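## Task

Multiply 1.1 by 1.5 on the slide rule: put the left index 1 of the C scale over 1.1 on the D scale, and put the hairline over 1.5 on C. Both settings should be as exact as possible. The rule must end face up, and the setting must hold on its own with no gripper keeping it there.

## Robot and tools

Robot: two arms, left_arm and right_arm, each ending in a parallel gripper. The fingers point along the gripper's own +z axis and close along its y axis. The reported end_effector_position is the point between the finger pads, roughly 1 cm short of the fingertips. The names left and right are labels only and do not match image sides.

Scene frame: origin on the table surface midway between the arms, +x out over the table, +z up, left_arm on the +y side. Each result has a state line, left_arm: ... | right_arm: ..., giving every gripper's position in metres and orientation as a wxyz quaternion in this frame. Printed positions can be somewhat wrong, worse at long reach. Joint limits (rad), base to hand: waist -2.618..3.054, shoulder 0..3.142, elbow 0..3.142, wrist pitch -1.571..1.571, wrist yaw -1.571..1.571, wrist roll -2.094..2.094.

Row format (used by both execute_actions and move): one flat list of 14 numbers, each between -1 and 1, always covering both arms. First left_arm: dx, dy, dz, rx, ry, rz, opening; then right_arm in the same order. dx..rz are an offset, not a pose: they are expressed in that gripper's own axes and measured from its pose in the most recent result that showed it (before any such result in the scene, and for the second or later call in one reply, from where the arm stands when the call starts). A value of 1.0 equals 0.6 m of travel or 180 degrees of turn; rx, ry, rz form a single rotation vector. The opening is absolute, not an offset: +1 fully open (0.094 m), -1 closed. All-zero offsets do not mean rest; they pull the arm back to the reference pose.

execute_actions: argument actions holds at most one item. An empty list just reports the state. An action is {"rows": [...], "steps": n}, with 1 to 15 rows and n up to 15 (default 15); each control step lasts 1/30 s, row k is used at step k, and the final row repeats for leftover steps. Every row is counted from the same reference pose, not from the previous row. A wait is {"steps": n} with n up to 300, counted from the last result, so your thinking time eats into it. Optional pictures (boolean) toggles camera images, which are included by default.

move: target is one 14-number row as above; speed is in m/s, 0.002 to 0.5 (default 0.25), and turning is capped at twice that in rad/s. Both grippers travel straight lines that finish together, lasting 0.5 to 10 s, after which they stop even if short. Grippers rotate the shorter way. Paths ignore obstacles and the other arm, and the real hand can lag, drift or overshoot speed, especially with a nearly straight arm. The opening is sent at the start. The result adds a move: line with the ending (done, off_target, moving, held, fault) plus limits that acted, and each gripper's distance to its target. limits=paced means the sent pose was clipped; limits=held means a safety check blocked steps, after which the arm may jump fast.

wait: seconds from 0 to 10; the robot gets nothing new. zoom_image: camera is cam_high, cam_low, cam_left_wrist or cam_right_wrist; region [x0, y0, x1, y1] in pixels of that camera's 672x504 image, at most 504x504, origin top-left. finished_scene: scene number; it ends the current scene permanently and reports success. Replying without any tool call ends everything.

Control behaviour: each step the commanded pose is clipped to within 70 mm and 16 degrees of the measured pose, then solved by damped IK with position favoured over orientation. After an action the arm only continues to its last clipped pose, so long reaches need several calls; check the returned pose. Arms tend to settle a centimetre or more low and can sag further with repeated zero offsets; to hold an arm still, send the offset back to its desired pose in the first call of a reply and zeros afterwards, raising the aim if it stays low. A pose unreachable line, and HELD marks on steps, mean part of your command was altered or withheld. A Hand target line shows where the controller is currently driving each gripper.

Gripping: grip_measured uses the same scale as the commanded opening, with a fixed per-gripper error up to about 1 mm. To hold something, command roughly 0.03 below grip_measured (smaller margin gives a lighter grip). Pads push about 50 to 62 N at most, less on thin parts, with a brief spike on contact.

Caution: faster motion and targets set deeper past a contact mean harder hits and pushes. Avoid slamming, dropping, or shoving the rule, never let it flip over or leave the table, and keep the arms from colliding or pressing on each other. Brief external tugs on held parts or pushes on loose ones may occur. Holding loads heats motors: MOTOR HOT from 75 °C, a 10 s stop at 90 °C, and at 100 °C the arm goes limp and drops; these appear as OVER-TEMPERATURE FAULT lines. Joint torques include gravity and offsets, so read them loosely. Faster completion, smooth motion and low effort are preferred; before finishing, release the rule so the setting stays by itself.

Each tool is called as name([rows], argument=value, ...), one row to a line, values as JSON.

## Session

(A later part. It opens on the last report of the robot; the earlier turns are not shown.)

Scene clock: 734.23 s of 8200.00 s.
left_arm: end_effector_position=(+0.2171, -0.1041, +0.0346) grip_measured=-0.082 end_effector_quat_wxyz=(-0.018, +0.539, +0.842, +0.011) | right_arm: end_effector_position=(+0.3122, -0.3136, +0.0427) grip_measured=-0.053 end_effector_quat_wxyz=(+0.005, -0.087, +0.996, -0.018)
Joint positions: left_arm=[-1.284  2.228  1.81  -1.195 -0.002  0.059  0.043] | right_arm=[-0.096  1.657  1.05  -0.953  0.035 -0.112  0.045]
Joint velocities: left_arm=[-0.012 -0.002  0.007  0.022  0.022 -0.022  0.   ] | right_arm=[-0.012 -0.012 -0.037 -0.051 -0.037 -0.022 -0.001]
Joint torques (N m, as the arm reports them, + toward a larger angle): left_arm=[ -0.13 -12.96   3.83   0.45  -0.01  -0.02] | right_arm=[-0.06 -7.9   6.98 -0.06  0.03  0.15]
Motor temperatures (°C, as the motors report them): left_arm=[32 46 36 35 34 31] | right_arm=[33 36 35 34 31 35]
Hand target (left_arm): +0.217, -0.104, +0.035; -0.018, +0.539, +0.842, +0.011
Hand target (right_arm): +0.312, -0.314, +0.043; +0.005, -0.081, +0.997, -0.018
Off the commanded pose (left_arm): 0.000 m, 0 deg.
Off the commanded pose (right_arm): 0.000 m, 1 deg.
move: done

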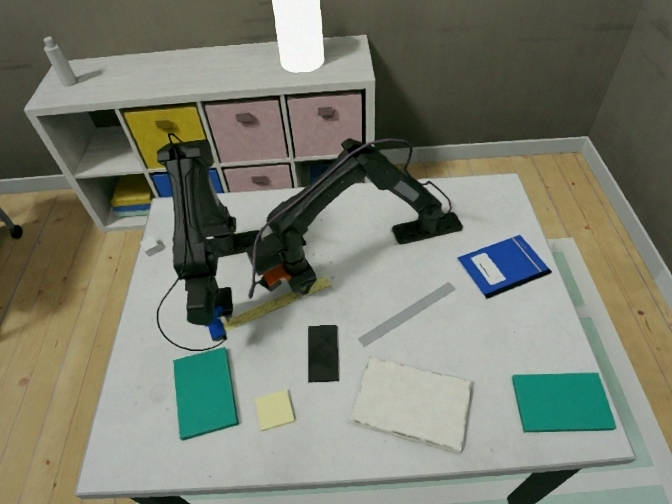

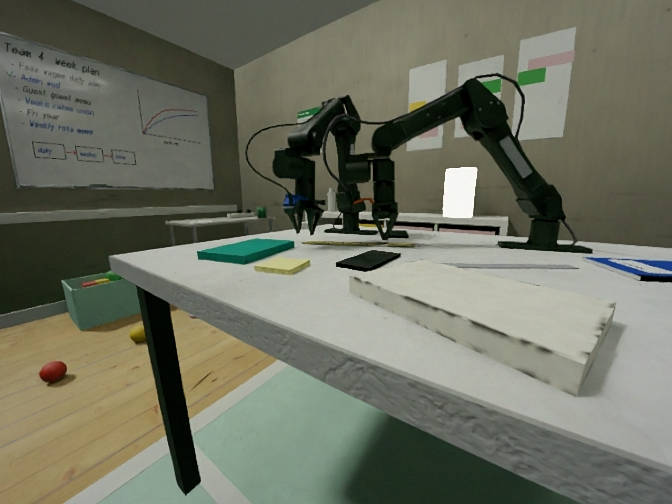

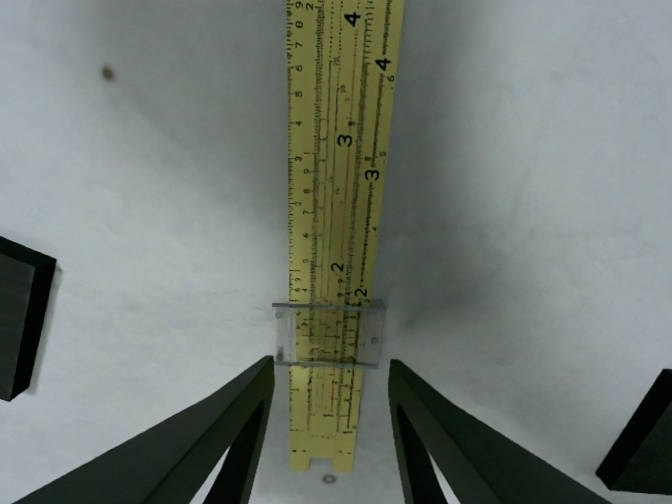

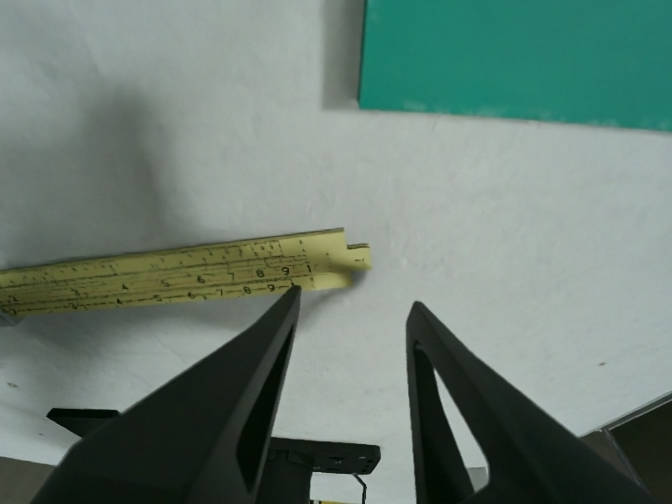

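move(target=[0,0,0,0,0,0,-0.08,0,0,0,0,0,0.455,-0.05], speed=0.4)

Scene clock: 738.33 s of 8200.00 s.
left_arm: end_effector_position=(+0.2171, -0.1041, +0.0346) grip_measured=-0.082 end_effector_quat_wxyz=(-0.018, +0.539, +0.842, +0.011) | right_arm: end_effector_position=(+0.3122, -0.3129, +0.0427) grip_measured=-0.053 end_effector_quat_wxyz=(+0.014, +0.582, +0.813, -0.009)
Joint positions: left_arm=[-1.284  2.228  1.81  -1.195 -0.002  0.059  0.043] | right_arm=[-0.096  1.657  1.05  -0.953  0.031  1.305  0.045]
Joint velocities: left_arm=[-0.002  0.002 -0.017  0.007  0.007 -0.037 -0.001] | right_arm=[-0.017 -0.002 -0.007  0.007 -0.007  0.007 -0.   ]
Joint torques (N m, as the arm reports them, + toward a larger angle): left_arm=[  0.09 -13.04   3.85   0.46  -0.03   0.01] | right_arm=[-0.13 -7.67  7.01 -0.08  0.08  0.11]
Motor temperatures (°C, as the motors report them): left_arm=[32 46 36 35 34 31] | right_arm=[33 36 35 34 31 35]
Hand target (left_arm): +0.217, -0.104, +0.035; -0.018, +0.539, +0.842, +0.011
Hand target (right_arm): +0.312, -0.314, +0.043; +0.015, +0.587, +0.809, -0.010
Off the commanded pose (left_arm): 0.000 m, 0 deg.
Off the commanded pose (right_arm): 0.001 m, 1 deg.
move: done

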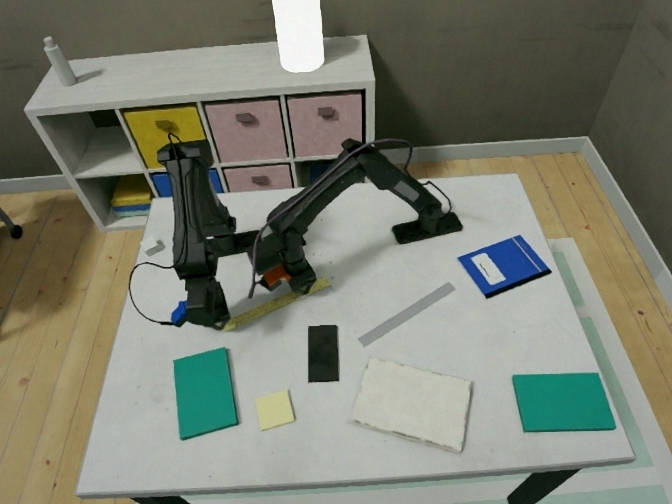

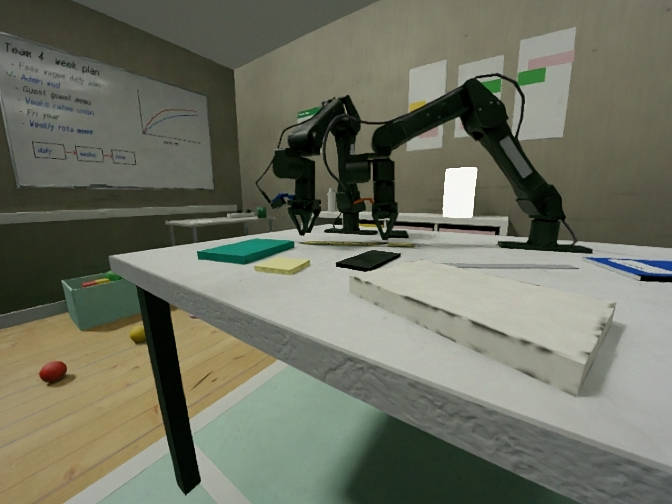

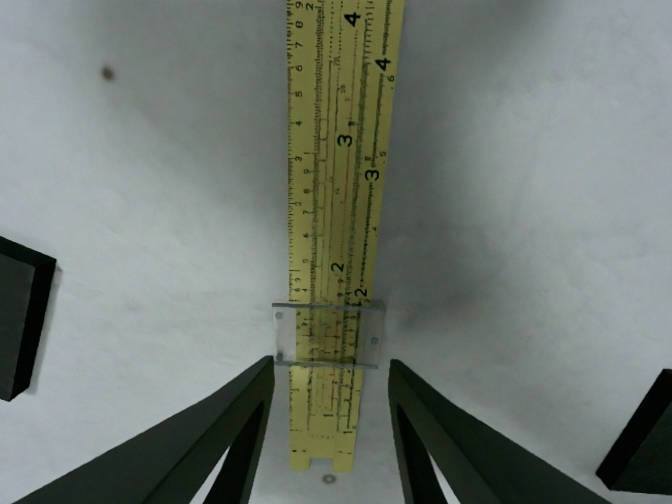

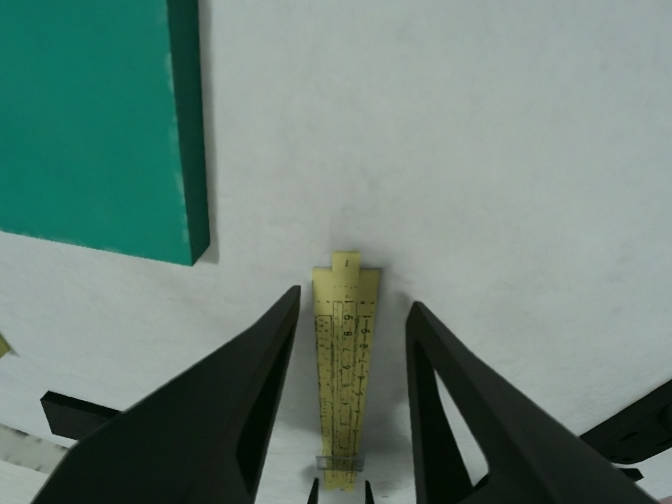

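move(target=[0,0,0,0,0,0,-0.08,0.03,0.008,0.05,0,0,0,-0.05], speed=0.04)

move(target=[0,0,0,0,0,0,-0.08,0,0,0,0,0,0,-0.385], speed=0.04)

Scene clock: 742.80 s of 8200.00 s.
left_arm: end_effector_position=(+0.2171, -0.1041, +0.0346) grip_measured=-0.082 end_effector_quat_wxyz=(-0.018, +0.539, +0.842, +0.011) | right_arm: end_effector_position=(+0.3136, -0.2974, +0.0171) grip_measured=-0.053 end_effector_quat_wxyz=(+0.014, +0.581, +0.814, -0.007)
Joint positions: left_arm=[-1.284  2.228  1.81  -1.195 -0.002  0.059  0.043] | right_arm=[-0.043  1.706  0.994 -0.846  0.03   1.356  0.045]
Joint velocities: left_arm=[-0.022  0.002 -0.002  0.007  0.007 -0.007  0.001] | right_arm=[ 0.007 -0.017  0.002  0.051 -0.022  0.022 -0.   ]
Joint torques (N m, as the arm reports them, + toward a larger angle): left_arm=[  0.07 -12.91   3.77   0.46  -0.02  -0.01] | right_arm=[ 0.97 -7.33  5.22  0.12  0.05  0.09]
Motor temperatures (°C, as the motors report them): left_arm=[32 47 36 35 34 31] | right_arm=[33 36 35 34 31 35]
Hand target (left_arm): +0.217, -0.104, +0.035; -0.018, +0.539, +0.842, +0.011
Hand target (right_arm): +0.311, -0.295, +0.012; +0.013, +0.582, +0.813, -0.009
Off the commanded pose (left_arm): 0.000 m, 0 deg.
Off the commanded pose (right_arm): 0.006 m, 0 deg.
After step 90, 0.17 s passed at rest.
move: done

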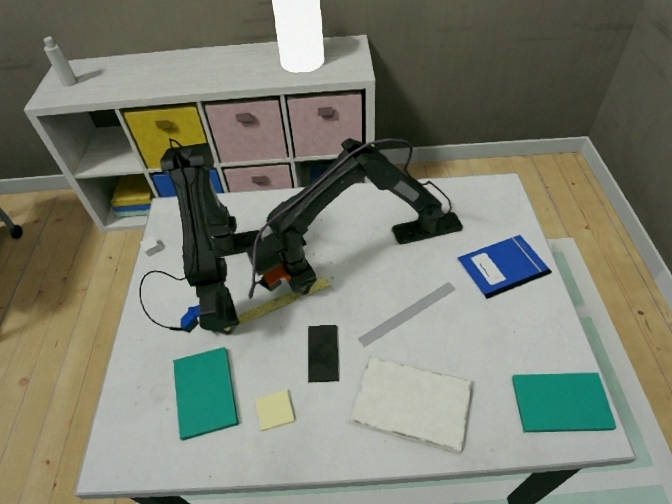

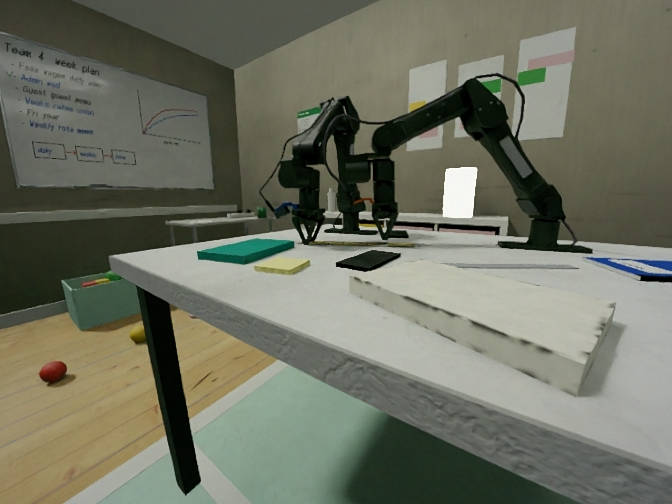

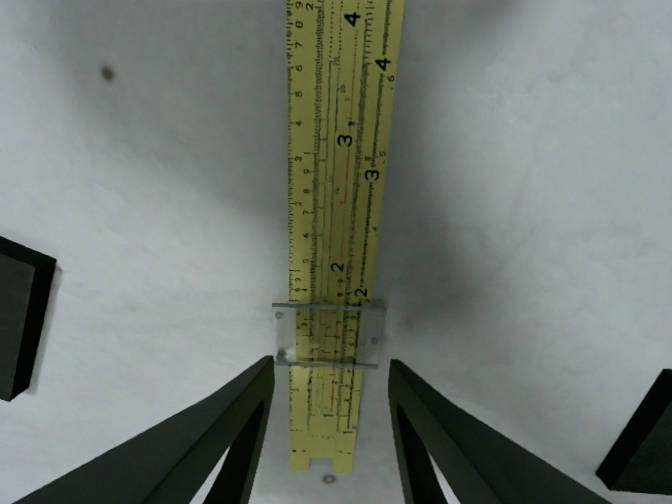

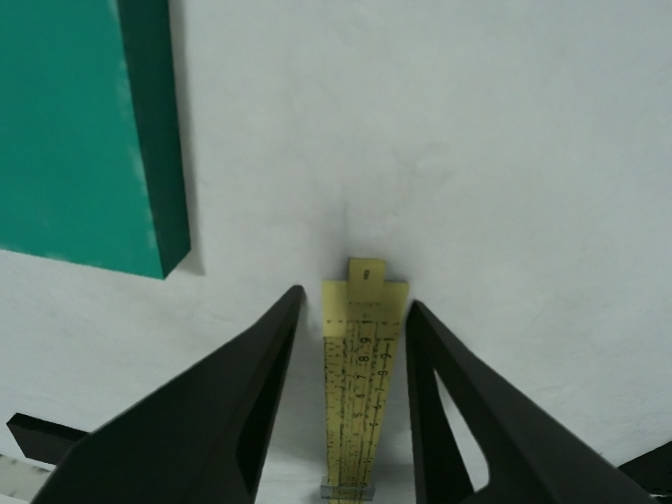

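Scene clock: 743.30 s of 8200.00 s.
left_arm: end_effector_position=(+0.2171, -0.1041, +0.0346) grip_measured=-0.082 end_effector_quat_wxyz=(-0.018, +0.539, +0.842, +0.011) | right_arm: end_effector_position=(+0.3136, -0.2972, +0.0171) grip_measured=-0.362 end_effector_quat_wxyz=(+0.014, +0.581, +0.814, -0.006)
Joint positions: left_arm=[-1.284  2.228  1.81  -1.195 -0.002  0.059  0.043] | right_arm=[-0.043  1.706  0.994 -0.846  0.028  1.356  0.03 ]
Joint velocities: left_arm=[-0.017  0.002 -0.012 -0.022  0.051 -0.051 -0.001] | right_arm=[-0.002 -0.002  0.002  0.007  0.051  0.007 -0.   ]
Joint torques (N m, as the arm reports them, + toward a larger angle): left_arm=[  0.03 -12.93   3.82   0.48   0.    -0.03] | right_arm=[-0.11 -8.06  6.74 -0.05  0.07  0.  ]
Motor temperatures (°C, as the motors report them): left_arm=[32 47 36 35 34 31] | right_arm=[33 36 35 34 31 35]
Hand target (left_arm): +0.217, -0.104, +0.035; -0.018, +0.539, +0.842, +0.011
Hand target (right_arm): +0.314, -0.297, +0.017; +0.014, +0.581, +0.814, -0.007
Off the commanded pose (left_arm): 0.000 m, 0 deg.
Off the commanded pose (right_arm): 0.000 m, 0 deg.
move: done

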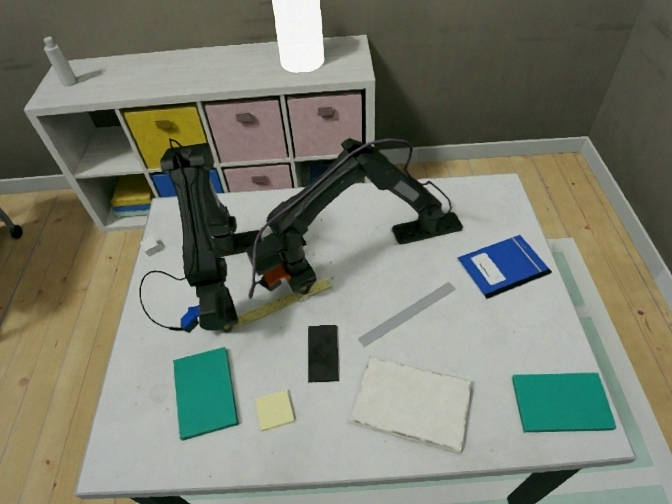

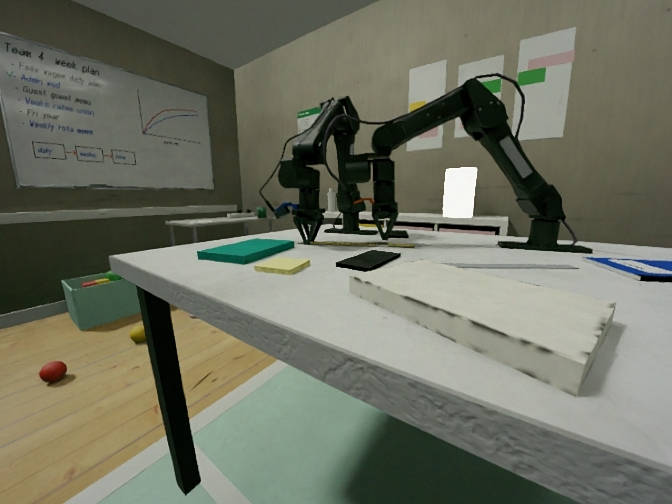

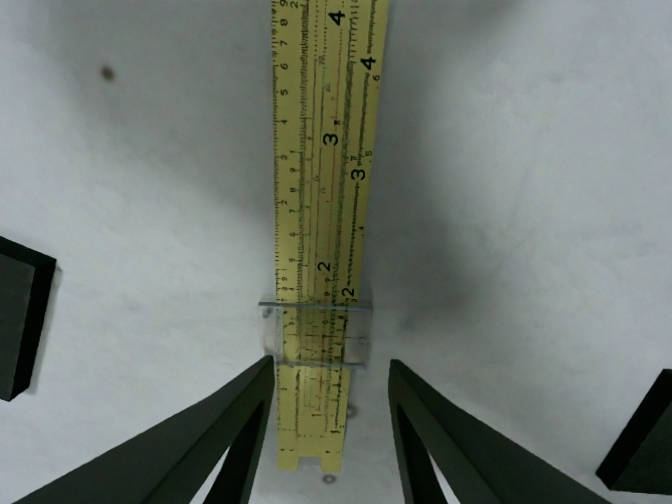

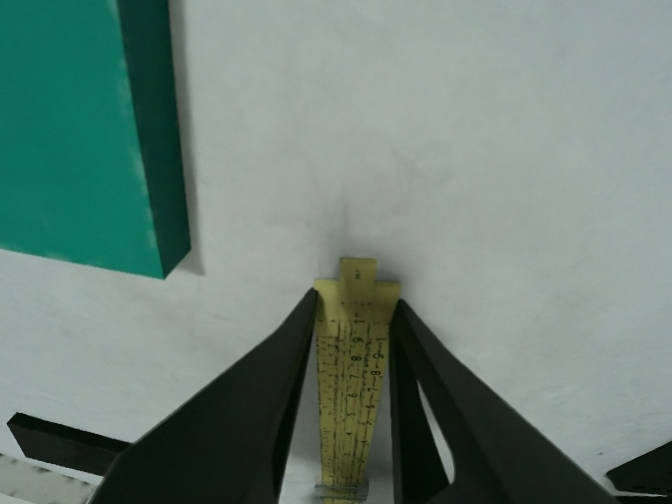

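move(target=[-0.068,0.012,-0.012,0,-0.014,0,-0.08,0,0,0,0,0,0,-0.385], speed=0.04)

Scene clock: 750.10 s of 8200.00 s.
left_arm: end_effector_position=(+0.2343, -0.1364, +0.0315) grip_measured=-0.082 end_effector_quat_wxyz=(-0.007, +0.541, +0.841, +0.005) | right_arm: end_effector_position=(+0.3136, -0.2972, +0.0171) grip_measured=-0.362 end_effector_quat_wxyz=(+0.014, +0.581, +0.814, -0.006)
Joint positions: left_arm=[-1.284  2.367  2.034 -1.255 -0.002  0.064  0.043] | right_arm=[-0.043  1.706  0.994 -0.846  0.028  1.356  0.03 ]
Joint velocities: left_arm=[-0.007 -0.007 -0.002 -0.037 -0.081 -0.037 -0.001] | right_arm=[0.002 0.002 0.002 0.037 0.022 0.066 0.   ]
Joint torques (N m, as the arm reports them, + toward a larger angle): left_arm=[  1.23 -14.42   5.84   0.43   0.03   0.05] | right_arm=[ 0.05 -8.15  6.44 -0.08  0.05  0.02]
Motor temperatures (°C, as the motors report them): left_arm=[32 47 36 35 34 31] | right_arm=[33 36 35 34 31 35]
Hand target (left_arm): +0.241, -0.138, +0.040; +0.001, +0.539, +0.842, -0.000
Hand target (right_arm): +0.314, -0.297, +0.017; +0.014, +0.581, +0.814, -0.006
Off the commanded pose (left_arm): 0.011 m, 1 deg.
Off the commanded pose (right_arm): 0.000 m, 0 deg.
After step 90, 2.47 s passed at rest.
move: off_target (left_arm)

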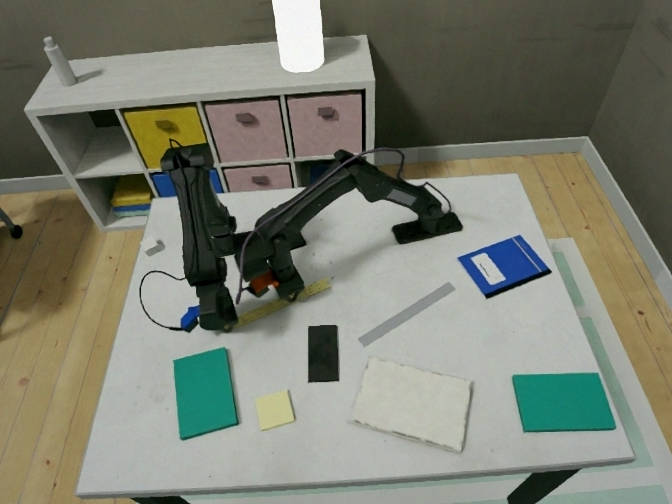

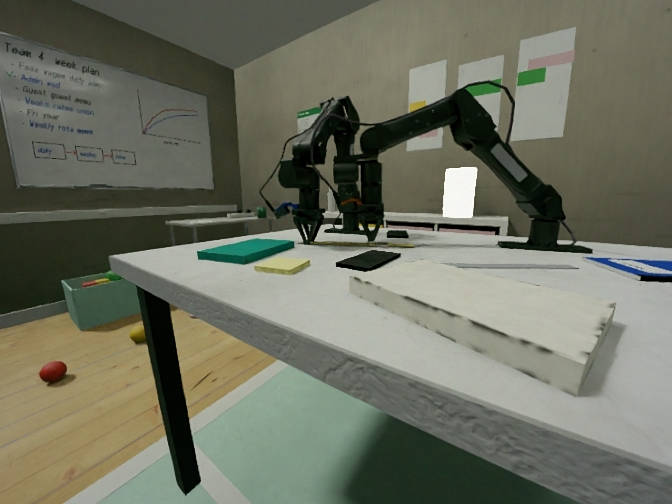

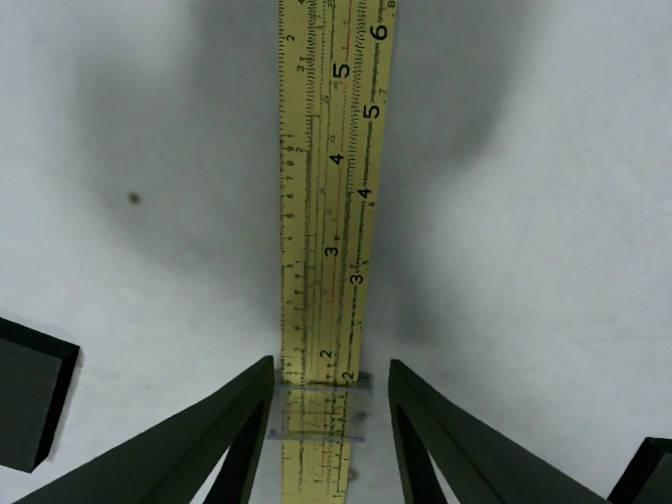

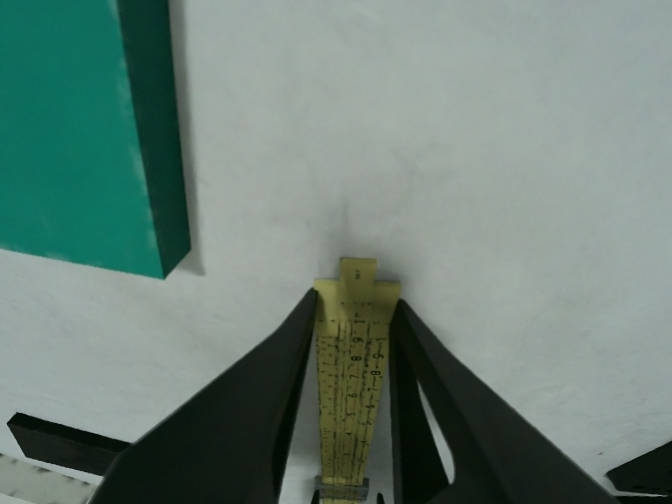

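move(target=[-0.006,0.02,-0.008,0,-0.006,0,-0.08,0,0,0,0,0,0,-0.385], speed=0.02)

Scene clock: 754.10 s of 8200.00 s.
left_arm: end_effector_position=(+0.2407, -0.1315, +0.0316) grip_measured=-0.082 end_effector_quat_wxyz=(-0.009, +0.542, +0.841, +0.006) | right_arm: end_effector_position=(+0.3136, -0.2972, +0.0171) grip_measured=-0.362 end_effector_quat_wxyz=(+0.014, +0.581, +0.814, -0.006)
Joint positions: left_arm=[-1.266  2.367  2.034 -1.26  -0.002  0.082  0.043] | right_arm=[-0.043  1.706  0.994 -0.846  0.028  1.356  0.03 ]
Joint velocities: left_arm=[-0.007  0.002  0.007 -0.022 -0.037  0.037 -0.001] | right_arm=[-0.027 -0.002 -0.022  0.037  0.007 -0.037  0.001]
Joint torques (N m, as the arm reports them, + toward a larger angle): left_arm=[  0.84 -14.48   4.85   0.57   0.01   0.06] | right_arm=[ 0.11 -8.12  6.6  -0.03  0.09  0.  ]
Motor temperatures (°C, as the motors report them): left_arm=[32 47 36 35 34 31] | right_arm=[33 36 35 34 31 35]
Hand target (left_arm): +0.247, -0.134, +0.036; +0.001, +0.541, +0.841, +0.000
Hand target (right_arm): +0.314, -0.297, +0.017; +0.014, +0.581, +0.814, -0.006
Off the commanded pose (left_arm): 0.008 m, 1 deg.
Off the commanded pose (right_arm): 0.000 m, 0 deg.
After step 90, 0.07 s passed at rest.
move: done

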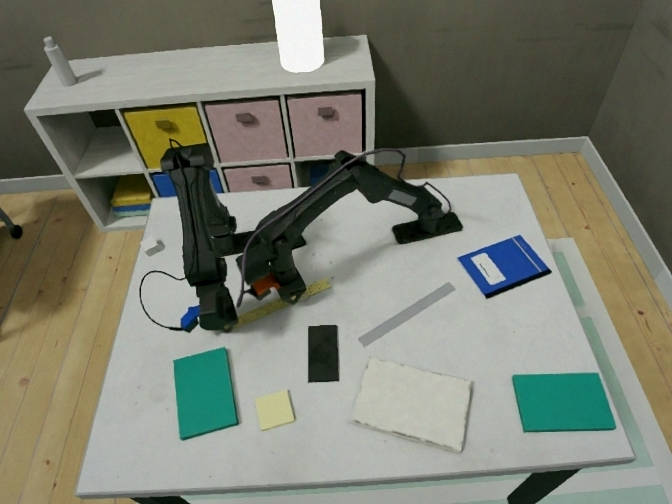

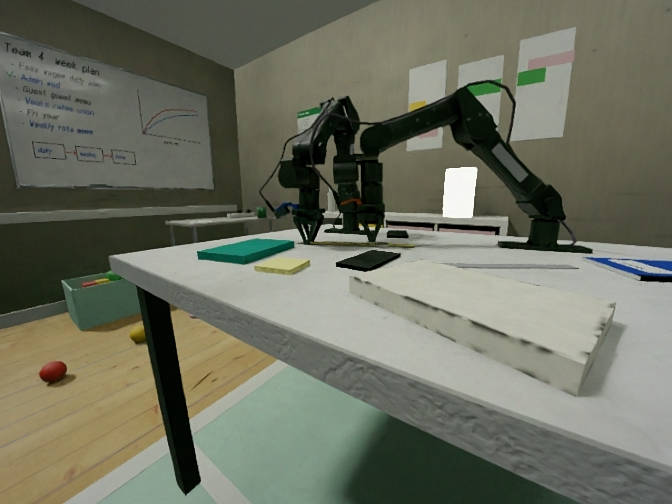

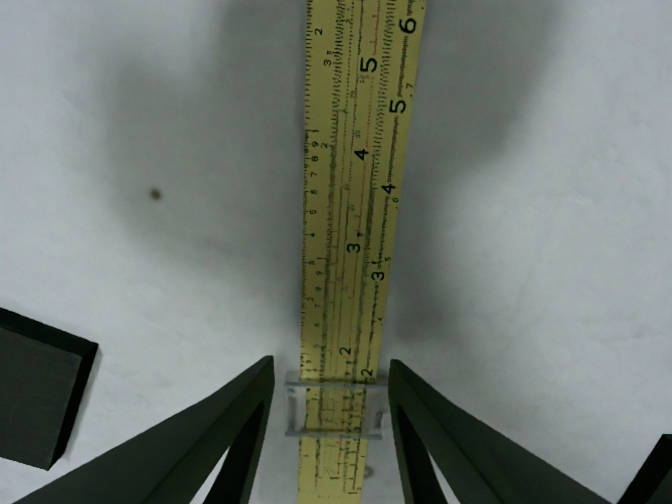

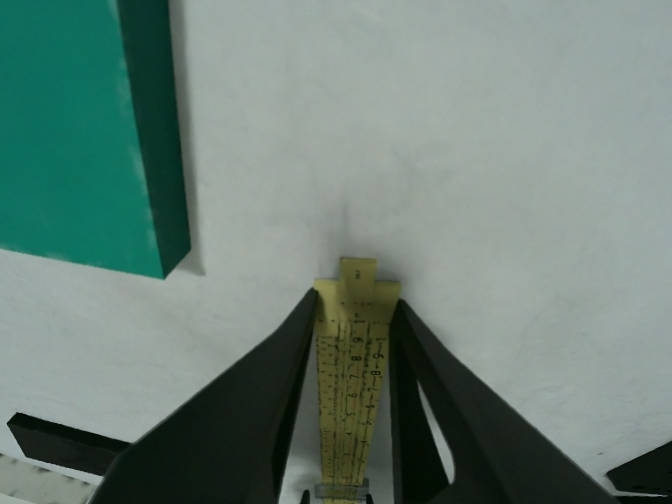

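move(target=[-0.012,-0.004,0.024,0,-0.008,0,-0.08,0,0,0,0,0,0,-0.385], speed=0.015)

Scene clock: 758.13 s of 8200.00 s.
left_arm: end_effector_position=(+0.2429, -0.1353, +0.0172) grip_measured=-0.082 end_effector_quat_wxyz=(-0.003, +0.542, +0.841, +0.003) | right_arm: end_effector_position=(+0.3136, -0.2972, +0.0171) grip_measured=-0.362 end_effector_quat_wxyz=(+0.014, +0.581, +0.814, -0.006)
Joint positions: left_arm=[-1.266  2.381  2.002 -1.2   -0.002  0.082  0.043] | right_arm=[-0.043  1.706  0.994 -0.846  0.028  1.356  0.03 ]
Joint velocities: left_arm=[ 0.002  0.007 -0.012 -0.007 -0.066  0.007  0.   ] | right_arm=[-0.012 -0.002 -0.007  0.022  0.037 -0.007  0.   ]
Joint torques (N m, as the arm reports them, + toward a larger angle): left_arm=[ -0.42 -14.49   3.51   0.7    0.04  -0.11] | right_arm=[ 0.15 -8.17  6.42 -0.1   0.03 -0.01]
Motor temperatures (°C, as the motors report them): left_arm=[32 47 36 35 34 31] | right_arm=[33 36 35 34 31 35]
Hand target (left_arm): +0.241, -0.139, +0.017; +0.002, +0.541, +0.841, -0.000
Hand target (right_arm): +0.314, -0.297, +0.017; +0.014, +0.581, +0.814, -0.006
Off the commanded pose (left_arm): 0.004 m, 1 deg.
Off the commanded pose (right_arm): 0.000 m, 0 deg.
move: done

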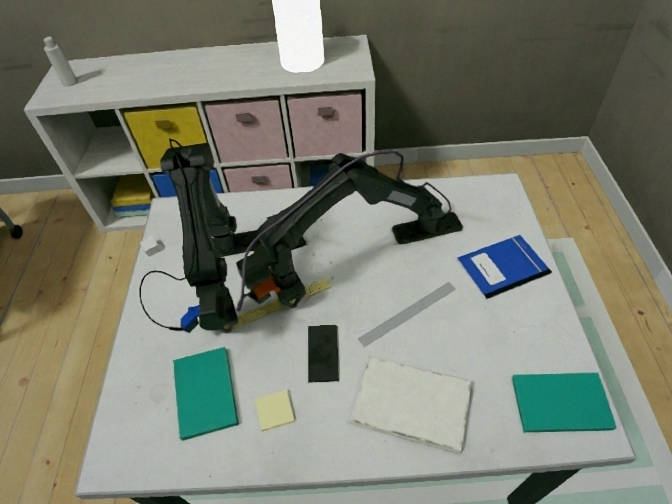

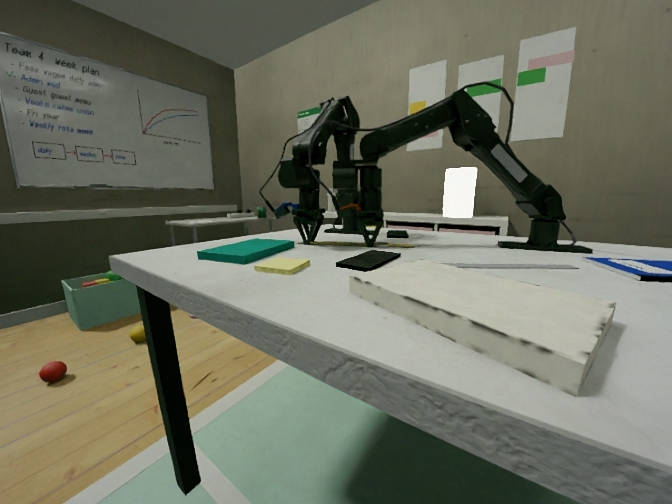

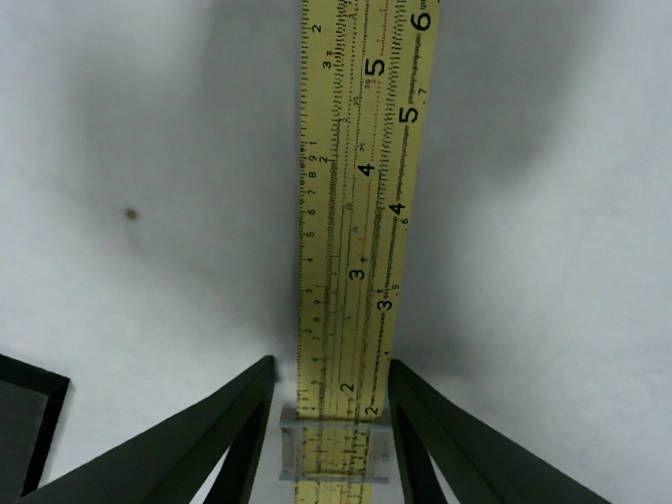

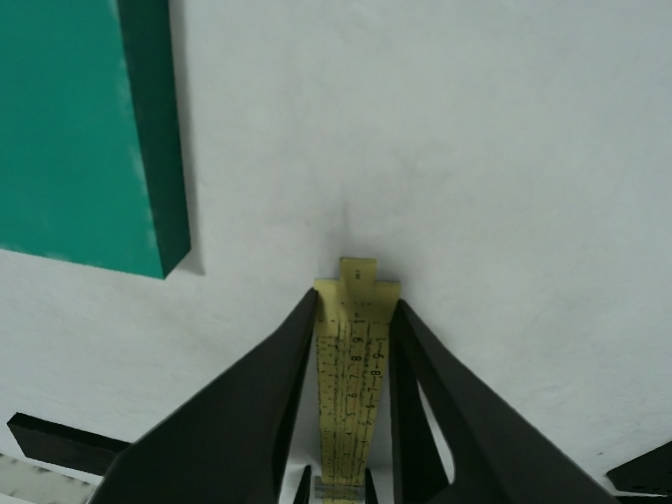

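move(target=[0,-0.008,0.006,0,0,0,-0.12,0,0,0,0,0,0,-0.385], speed=0.01)

zoom_image(camera="cam_left_wrist", region=[280,380,400,504])

Scene clock: 760.93 s of 8200.00 s.
left_arm: end_effector_position=(+0.2432, -0.1359, +0.0172) grip_measured=-0.118 end_effector_quat_wxyz=(-0.002, +0.540, +0.841, +0.003) | right_arm: end_effector_position=(+0.3136, -0.2972, +0.0171) grip_measured=-0.362 end_effector_quat_wxyz=(+0.014, +0.581, +0.814, -0.006)
Joint positions: left_arm=[-1.266  2.381  2.002 -1.198 -0.002  0.079  0.041] | right_arm=[-0.043  1.706  0.994 -0.846  0.028  1.356  0.03 ]
Joint velocities: left_arm=[ 0.007 -0.007  0.012  0.037  0.037 -0.022  0.   ] | right_arm=[ 0.002  0.002 -0.012  0.037 -0.081 -0.022  0.   ]
Joint torques (N m, as the arm reports them, + toward a larger angle): left_arm=[ -0.98 -14.08   2.85   0.64   0.01  -0.1 ] | right_arm=[ 0.27 -7.89  6.59 -0.04  0.   -0.03]
Motor temperatures (°C, as the motors report them): left_arm=[32 47 36 35 34 31] | right_arm=[33 36 35 34 31 35]
Hand target (left_arm): +0.239, -0.137, +0.014; -0.003, +0.542, +0.841, +0.003
Hand target (right_arm): +0.314, -0.297, +0.017; +0.014, +0.581, +0.814, -0.006
Off the commanded pose (left_arm): 0.006 m, 0 deg.
Off the commanded pose (right_arm): 0.000 m, 0 deg.
move: done

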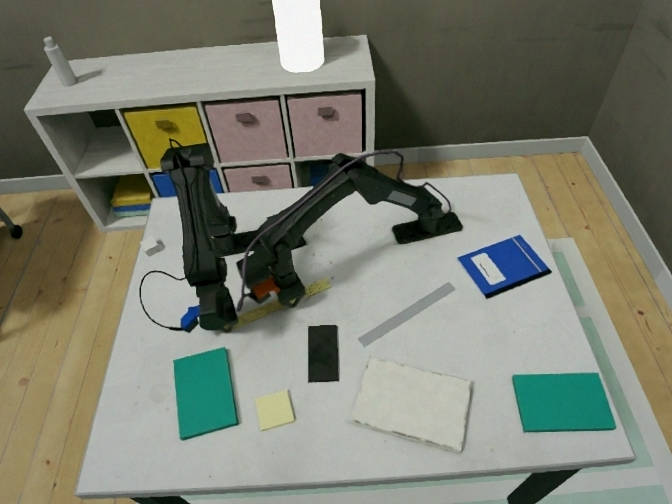

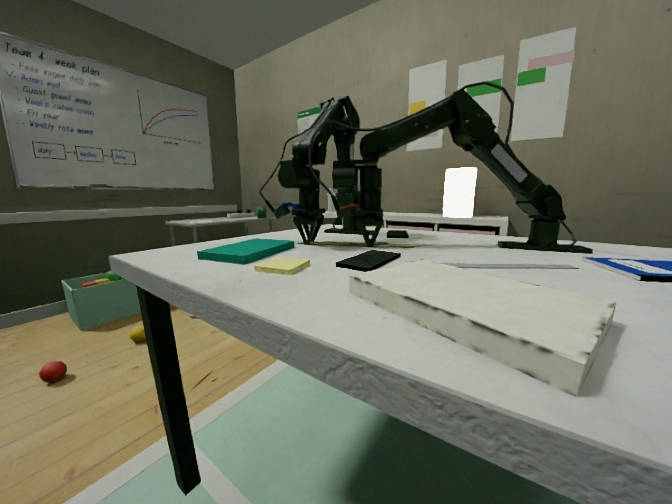

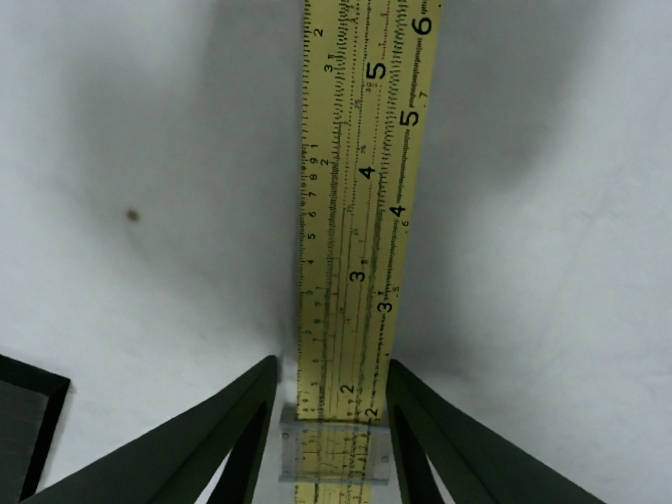

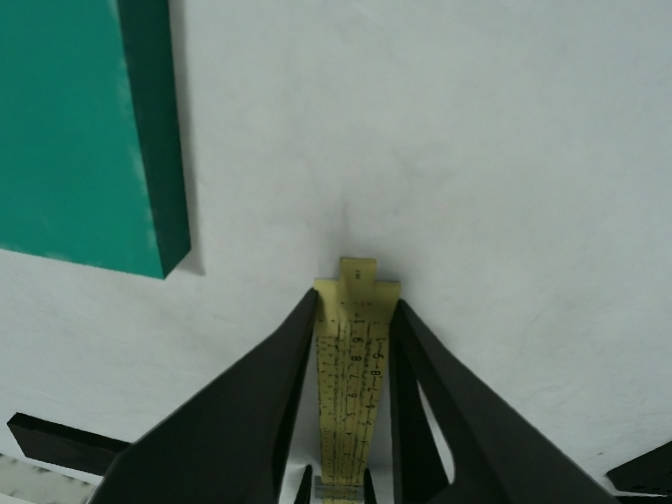

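Region (280, 380, 400, 504) of cam_left_wrist's 672x504 image, scaled by 4.065, with more detail than that image has; it fills the left 488 columns of this view, and the rest is white.

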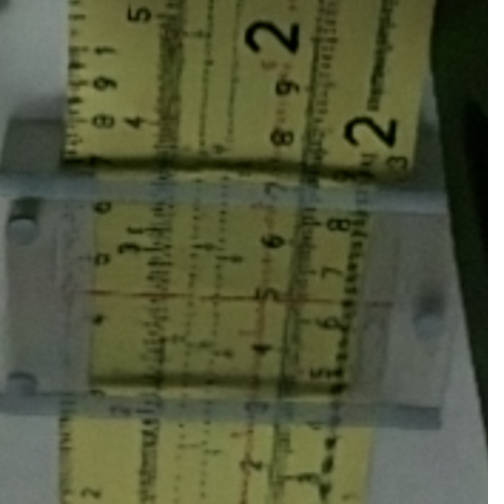

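move(target=[0.018,-0.004,0.002,0,0,0,-0.07,0,0,0,0,0,0,-0.385], speed=0.008)

zoom_image(camera="cam_left_wrist", region=[280,380,400,504])

Scene clock: 770.70 s of 8200.00 s.
left_arm: end_effector_position=(+0.2418, -0.1327, +0.0160) grip_measured=-0.072 end_effector_quat_wxyz=(+0.006, +0.540, +0.842, -0.001) | right_arm: end_effector_position=(+0.3136, -0.2972, +0.0171) grip_measured=-0.362 end_effector_quat_wxyz=(+0.014, +0.581, +0.814, -0.006)
Joint positions: left_arm=[-1.266  2.344  1.932 -1.146 -0.004  0.079  0.044] | right_arm=[-0.043  1.706  0.994 -0.846  0.028  1.356  0.03 ]
Joint velocities: left_arm=[ 0.002  0.012 -0.002 -0.051  0.037  0.007 -0.001] | right_arm=[-0.007  0.007  0.002  0.022  0.066 -0.022  0.   ]
Joint torques (N m, as the arm reports them, + toward a larger angle): left_arm=[ -0.31 -14.99   2.47   0.51   0.04  -0.05] | right_arm=[-0.2  -7.95  6.6  -0.12  0.01  0.05]
Motor temperatures (°C, as the motors report them): left_arm=[32 48 35 35 34 31] | right_arm=[33 37 35 34 31 35]
Hand target (left_arm): +0.237, -0.127, +0.016; -0.002, +0.540, +0.841, +0.002
Hand target (right_arm): +0.314, -0.297, +0.017; +0.014, +0.581, +0.814, -0.006
Off the commanded pose (left_arm): 0.008 m, 1 deg.
Off the commanded pose (right_arm): 0.000 m, 0 deg.
After step 90, 5.17 s passed at rest.
move: done

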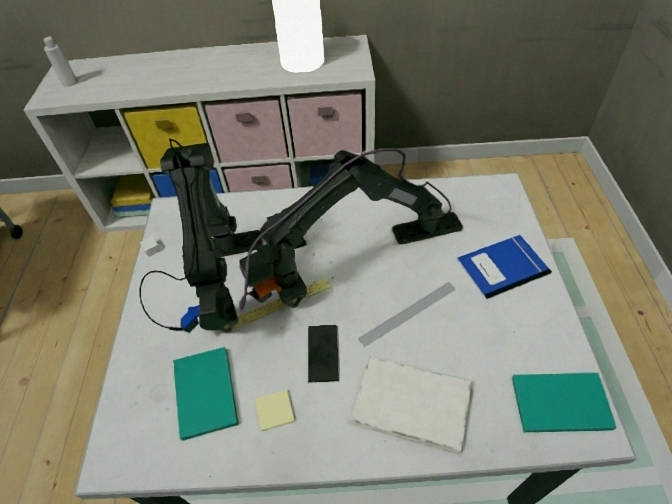

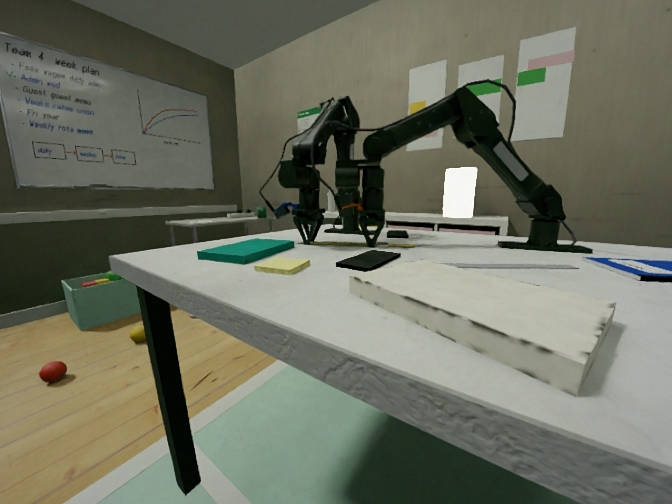

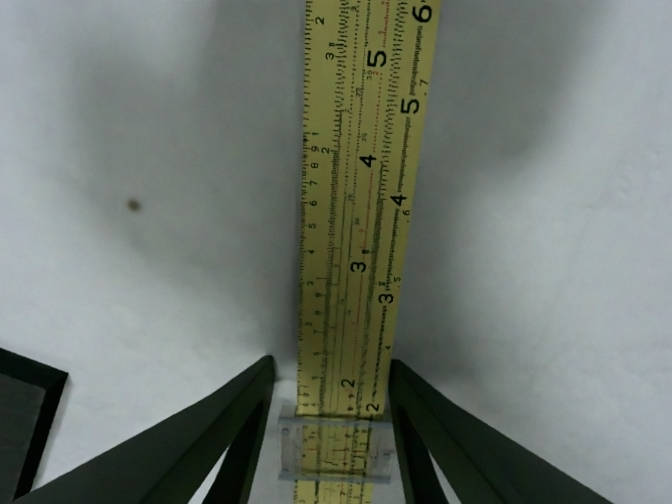

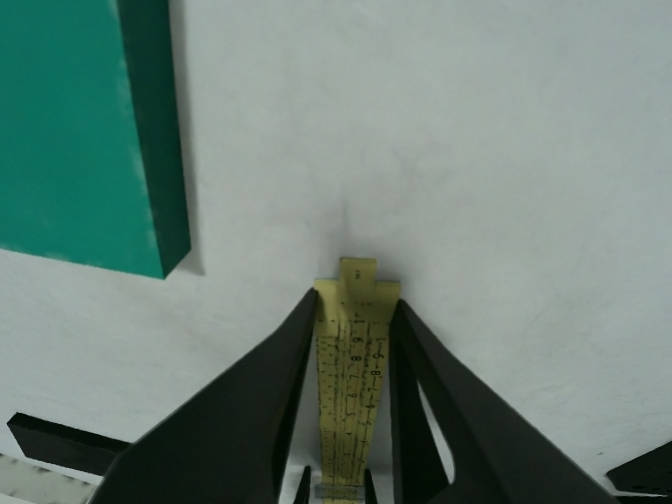

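Region (280, 380, 400, 504) of cam_left_wrist's 672x504 image, scaled by 4.065, with more detail than that image has; it fills the left 488 columns of this view, and the rest is white.

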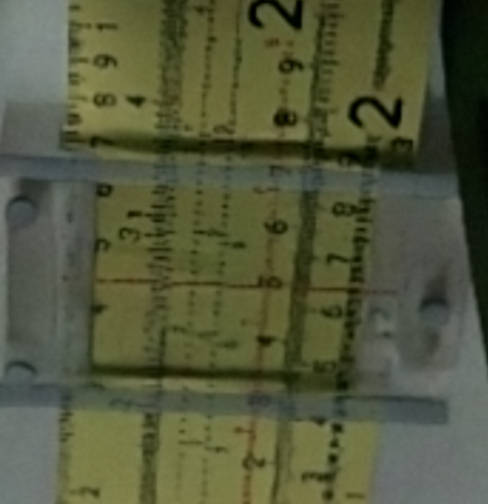

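move(target=[0.024,-0.006,0.002,0,0.004,0,-0.07,0,0,0,0,0,0,-0.385], speed=0.008)

zoom_image(camera="cam_left_wrist", region=[280,380,400,504])

Scene clock: 775.20 s of 8200.00 s.
left_arm: end_effector_position=(+0.2398, -0.1275, +0.0156) grip_measured=-0.072 end_effector_quat_wxyz=(+0.013, +0.540, +0.842, -0.002) | right_arm: end_effector_position=(+0.3136, -0.2972, +0.0171) grip_measured=-0.362 end_effector_quat_wxyz=(+0.014, +0.581, +0.814, -0.006)
Joint positions: left_arm=[-1.266  2.306  1.865 -1.104 -0.008  0.079  0.044] | right_arm=[-0.043  1.706  0.994 -0.846  0.028  1.356  0.03 ]
Joint velocities: left_arm=[ 0.012 -0.002  0.007 -0.022 -0.11  -0.037 -0.   ] | right_arm=[-0.012  0.002 -0.002  0.022 -0.022 -0.066 -0.   ]
Joint torques (N m, as the arm reports them, + toward a larger angle): left_arm=[ -0.56 -14.5    2.27   0.45   0.05  -0.1 ] | right_arm=[ 0.05 -7.96  6.6  -0.07  0.04  0.  ]
Motor temperatures (°C, as the motors report them): left_arm=[32 48 35 35 34 31] | right_arm=[33 37 35 34 31 35]
Hand target (left_arm): +0.232, -0.121, +0.014; +0.001, +0.540, +0.842, +0.003
Hand target (right_arm): +0.314, -0.297, +0.017; +0.014, +0.581, +0.814, -0.006
Off the commanded pose (left_arm): 0.010 m, 1 deg.
Off the commanded pose (right_arm): 0.000 m, 0 deg.
move: done

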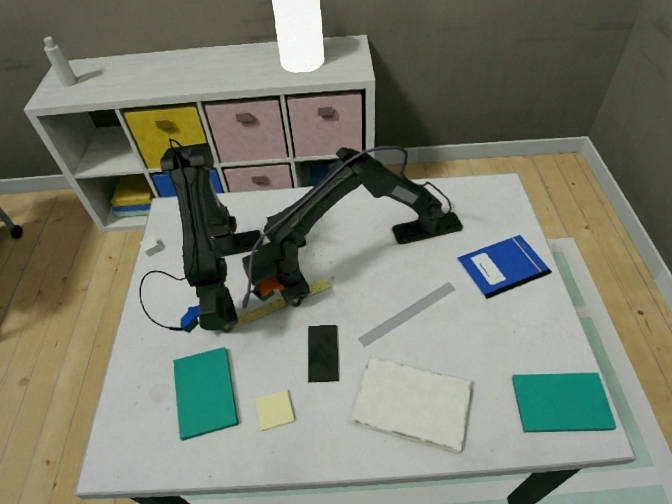

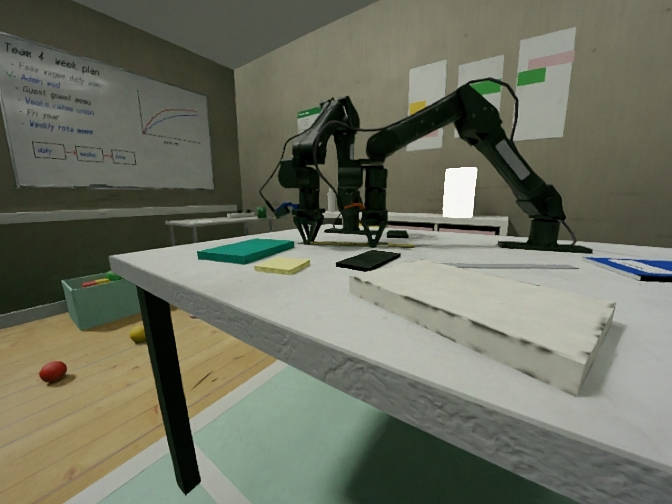

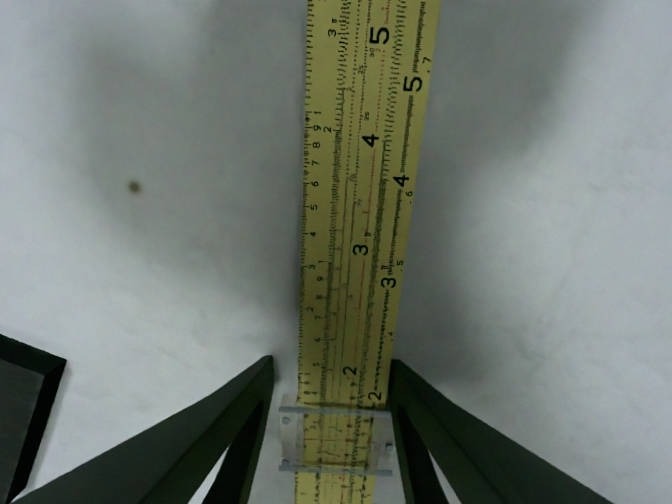

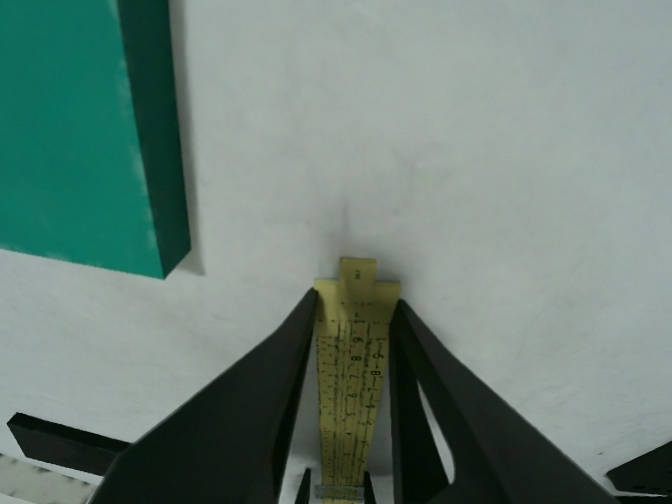

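Region (280, 380, 400, 504) of cam_left_wrist's 672x504 image, scaled by 4.065, with more detail than that image has; it fills the left 488 columns of this view, and the rest is white.

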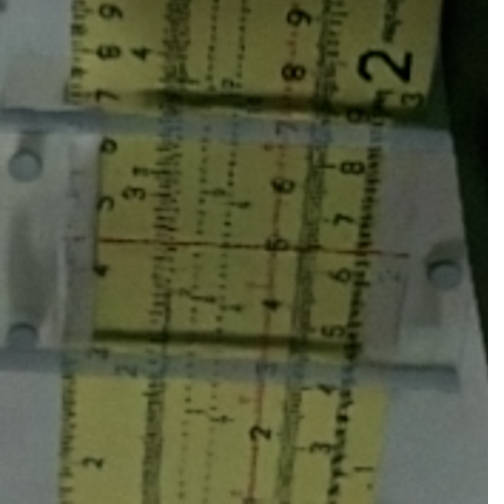

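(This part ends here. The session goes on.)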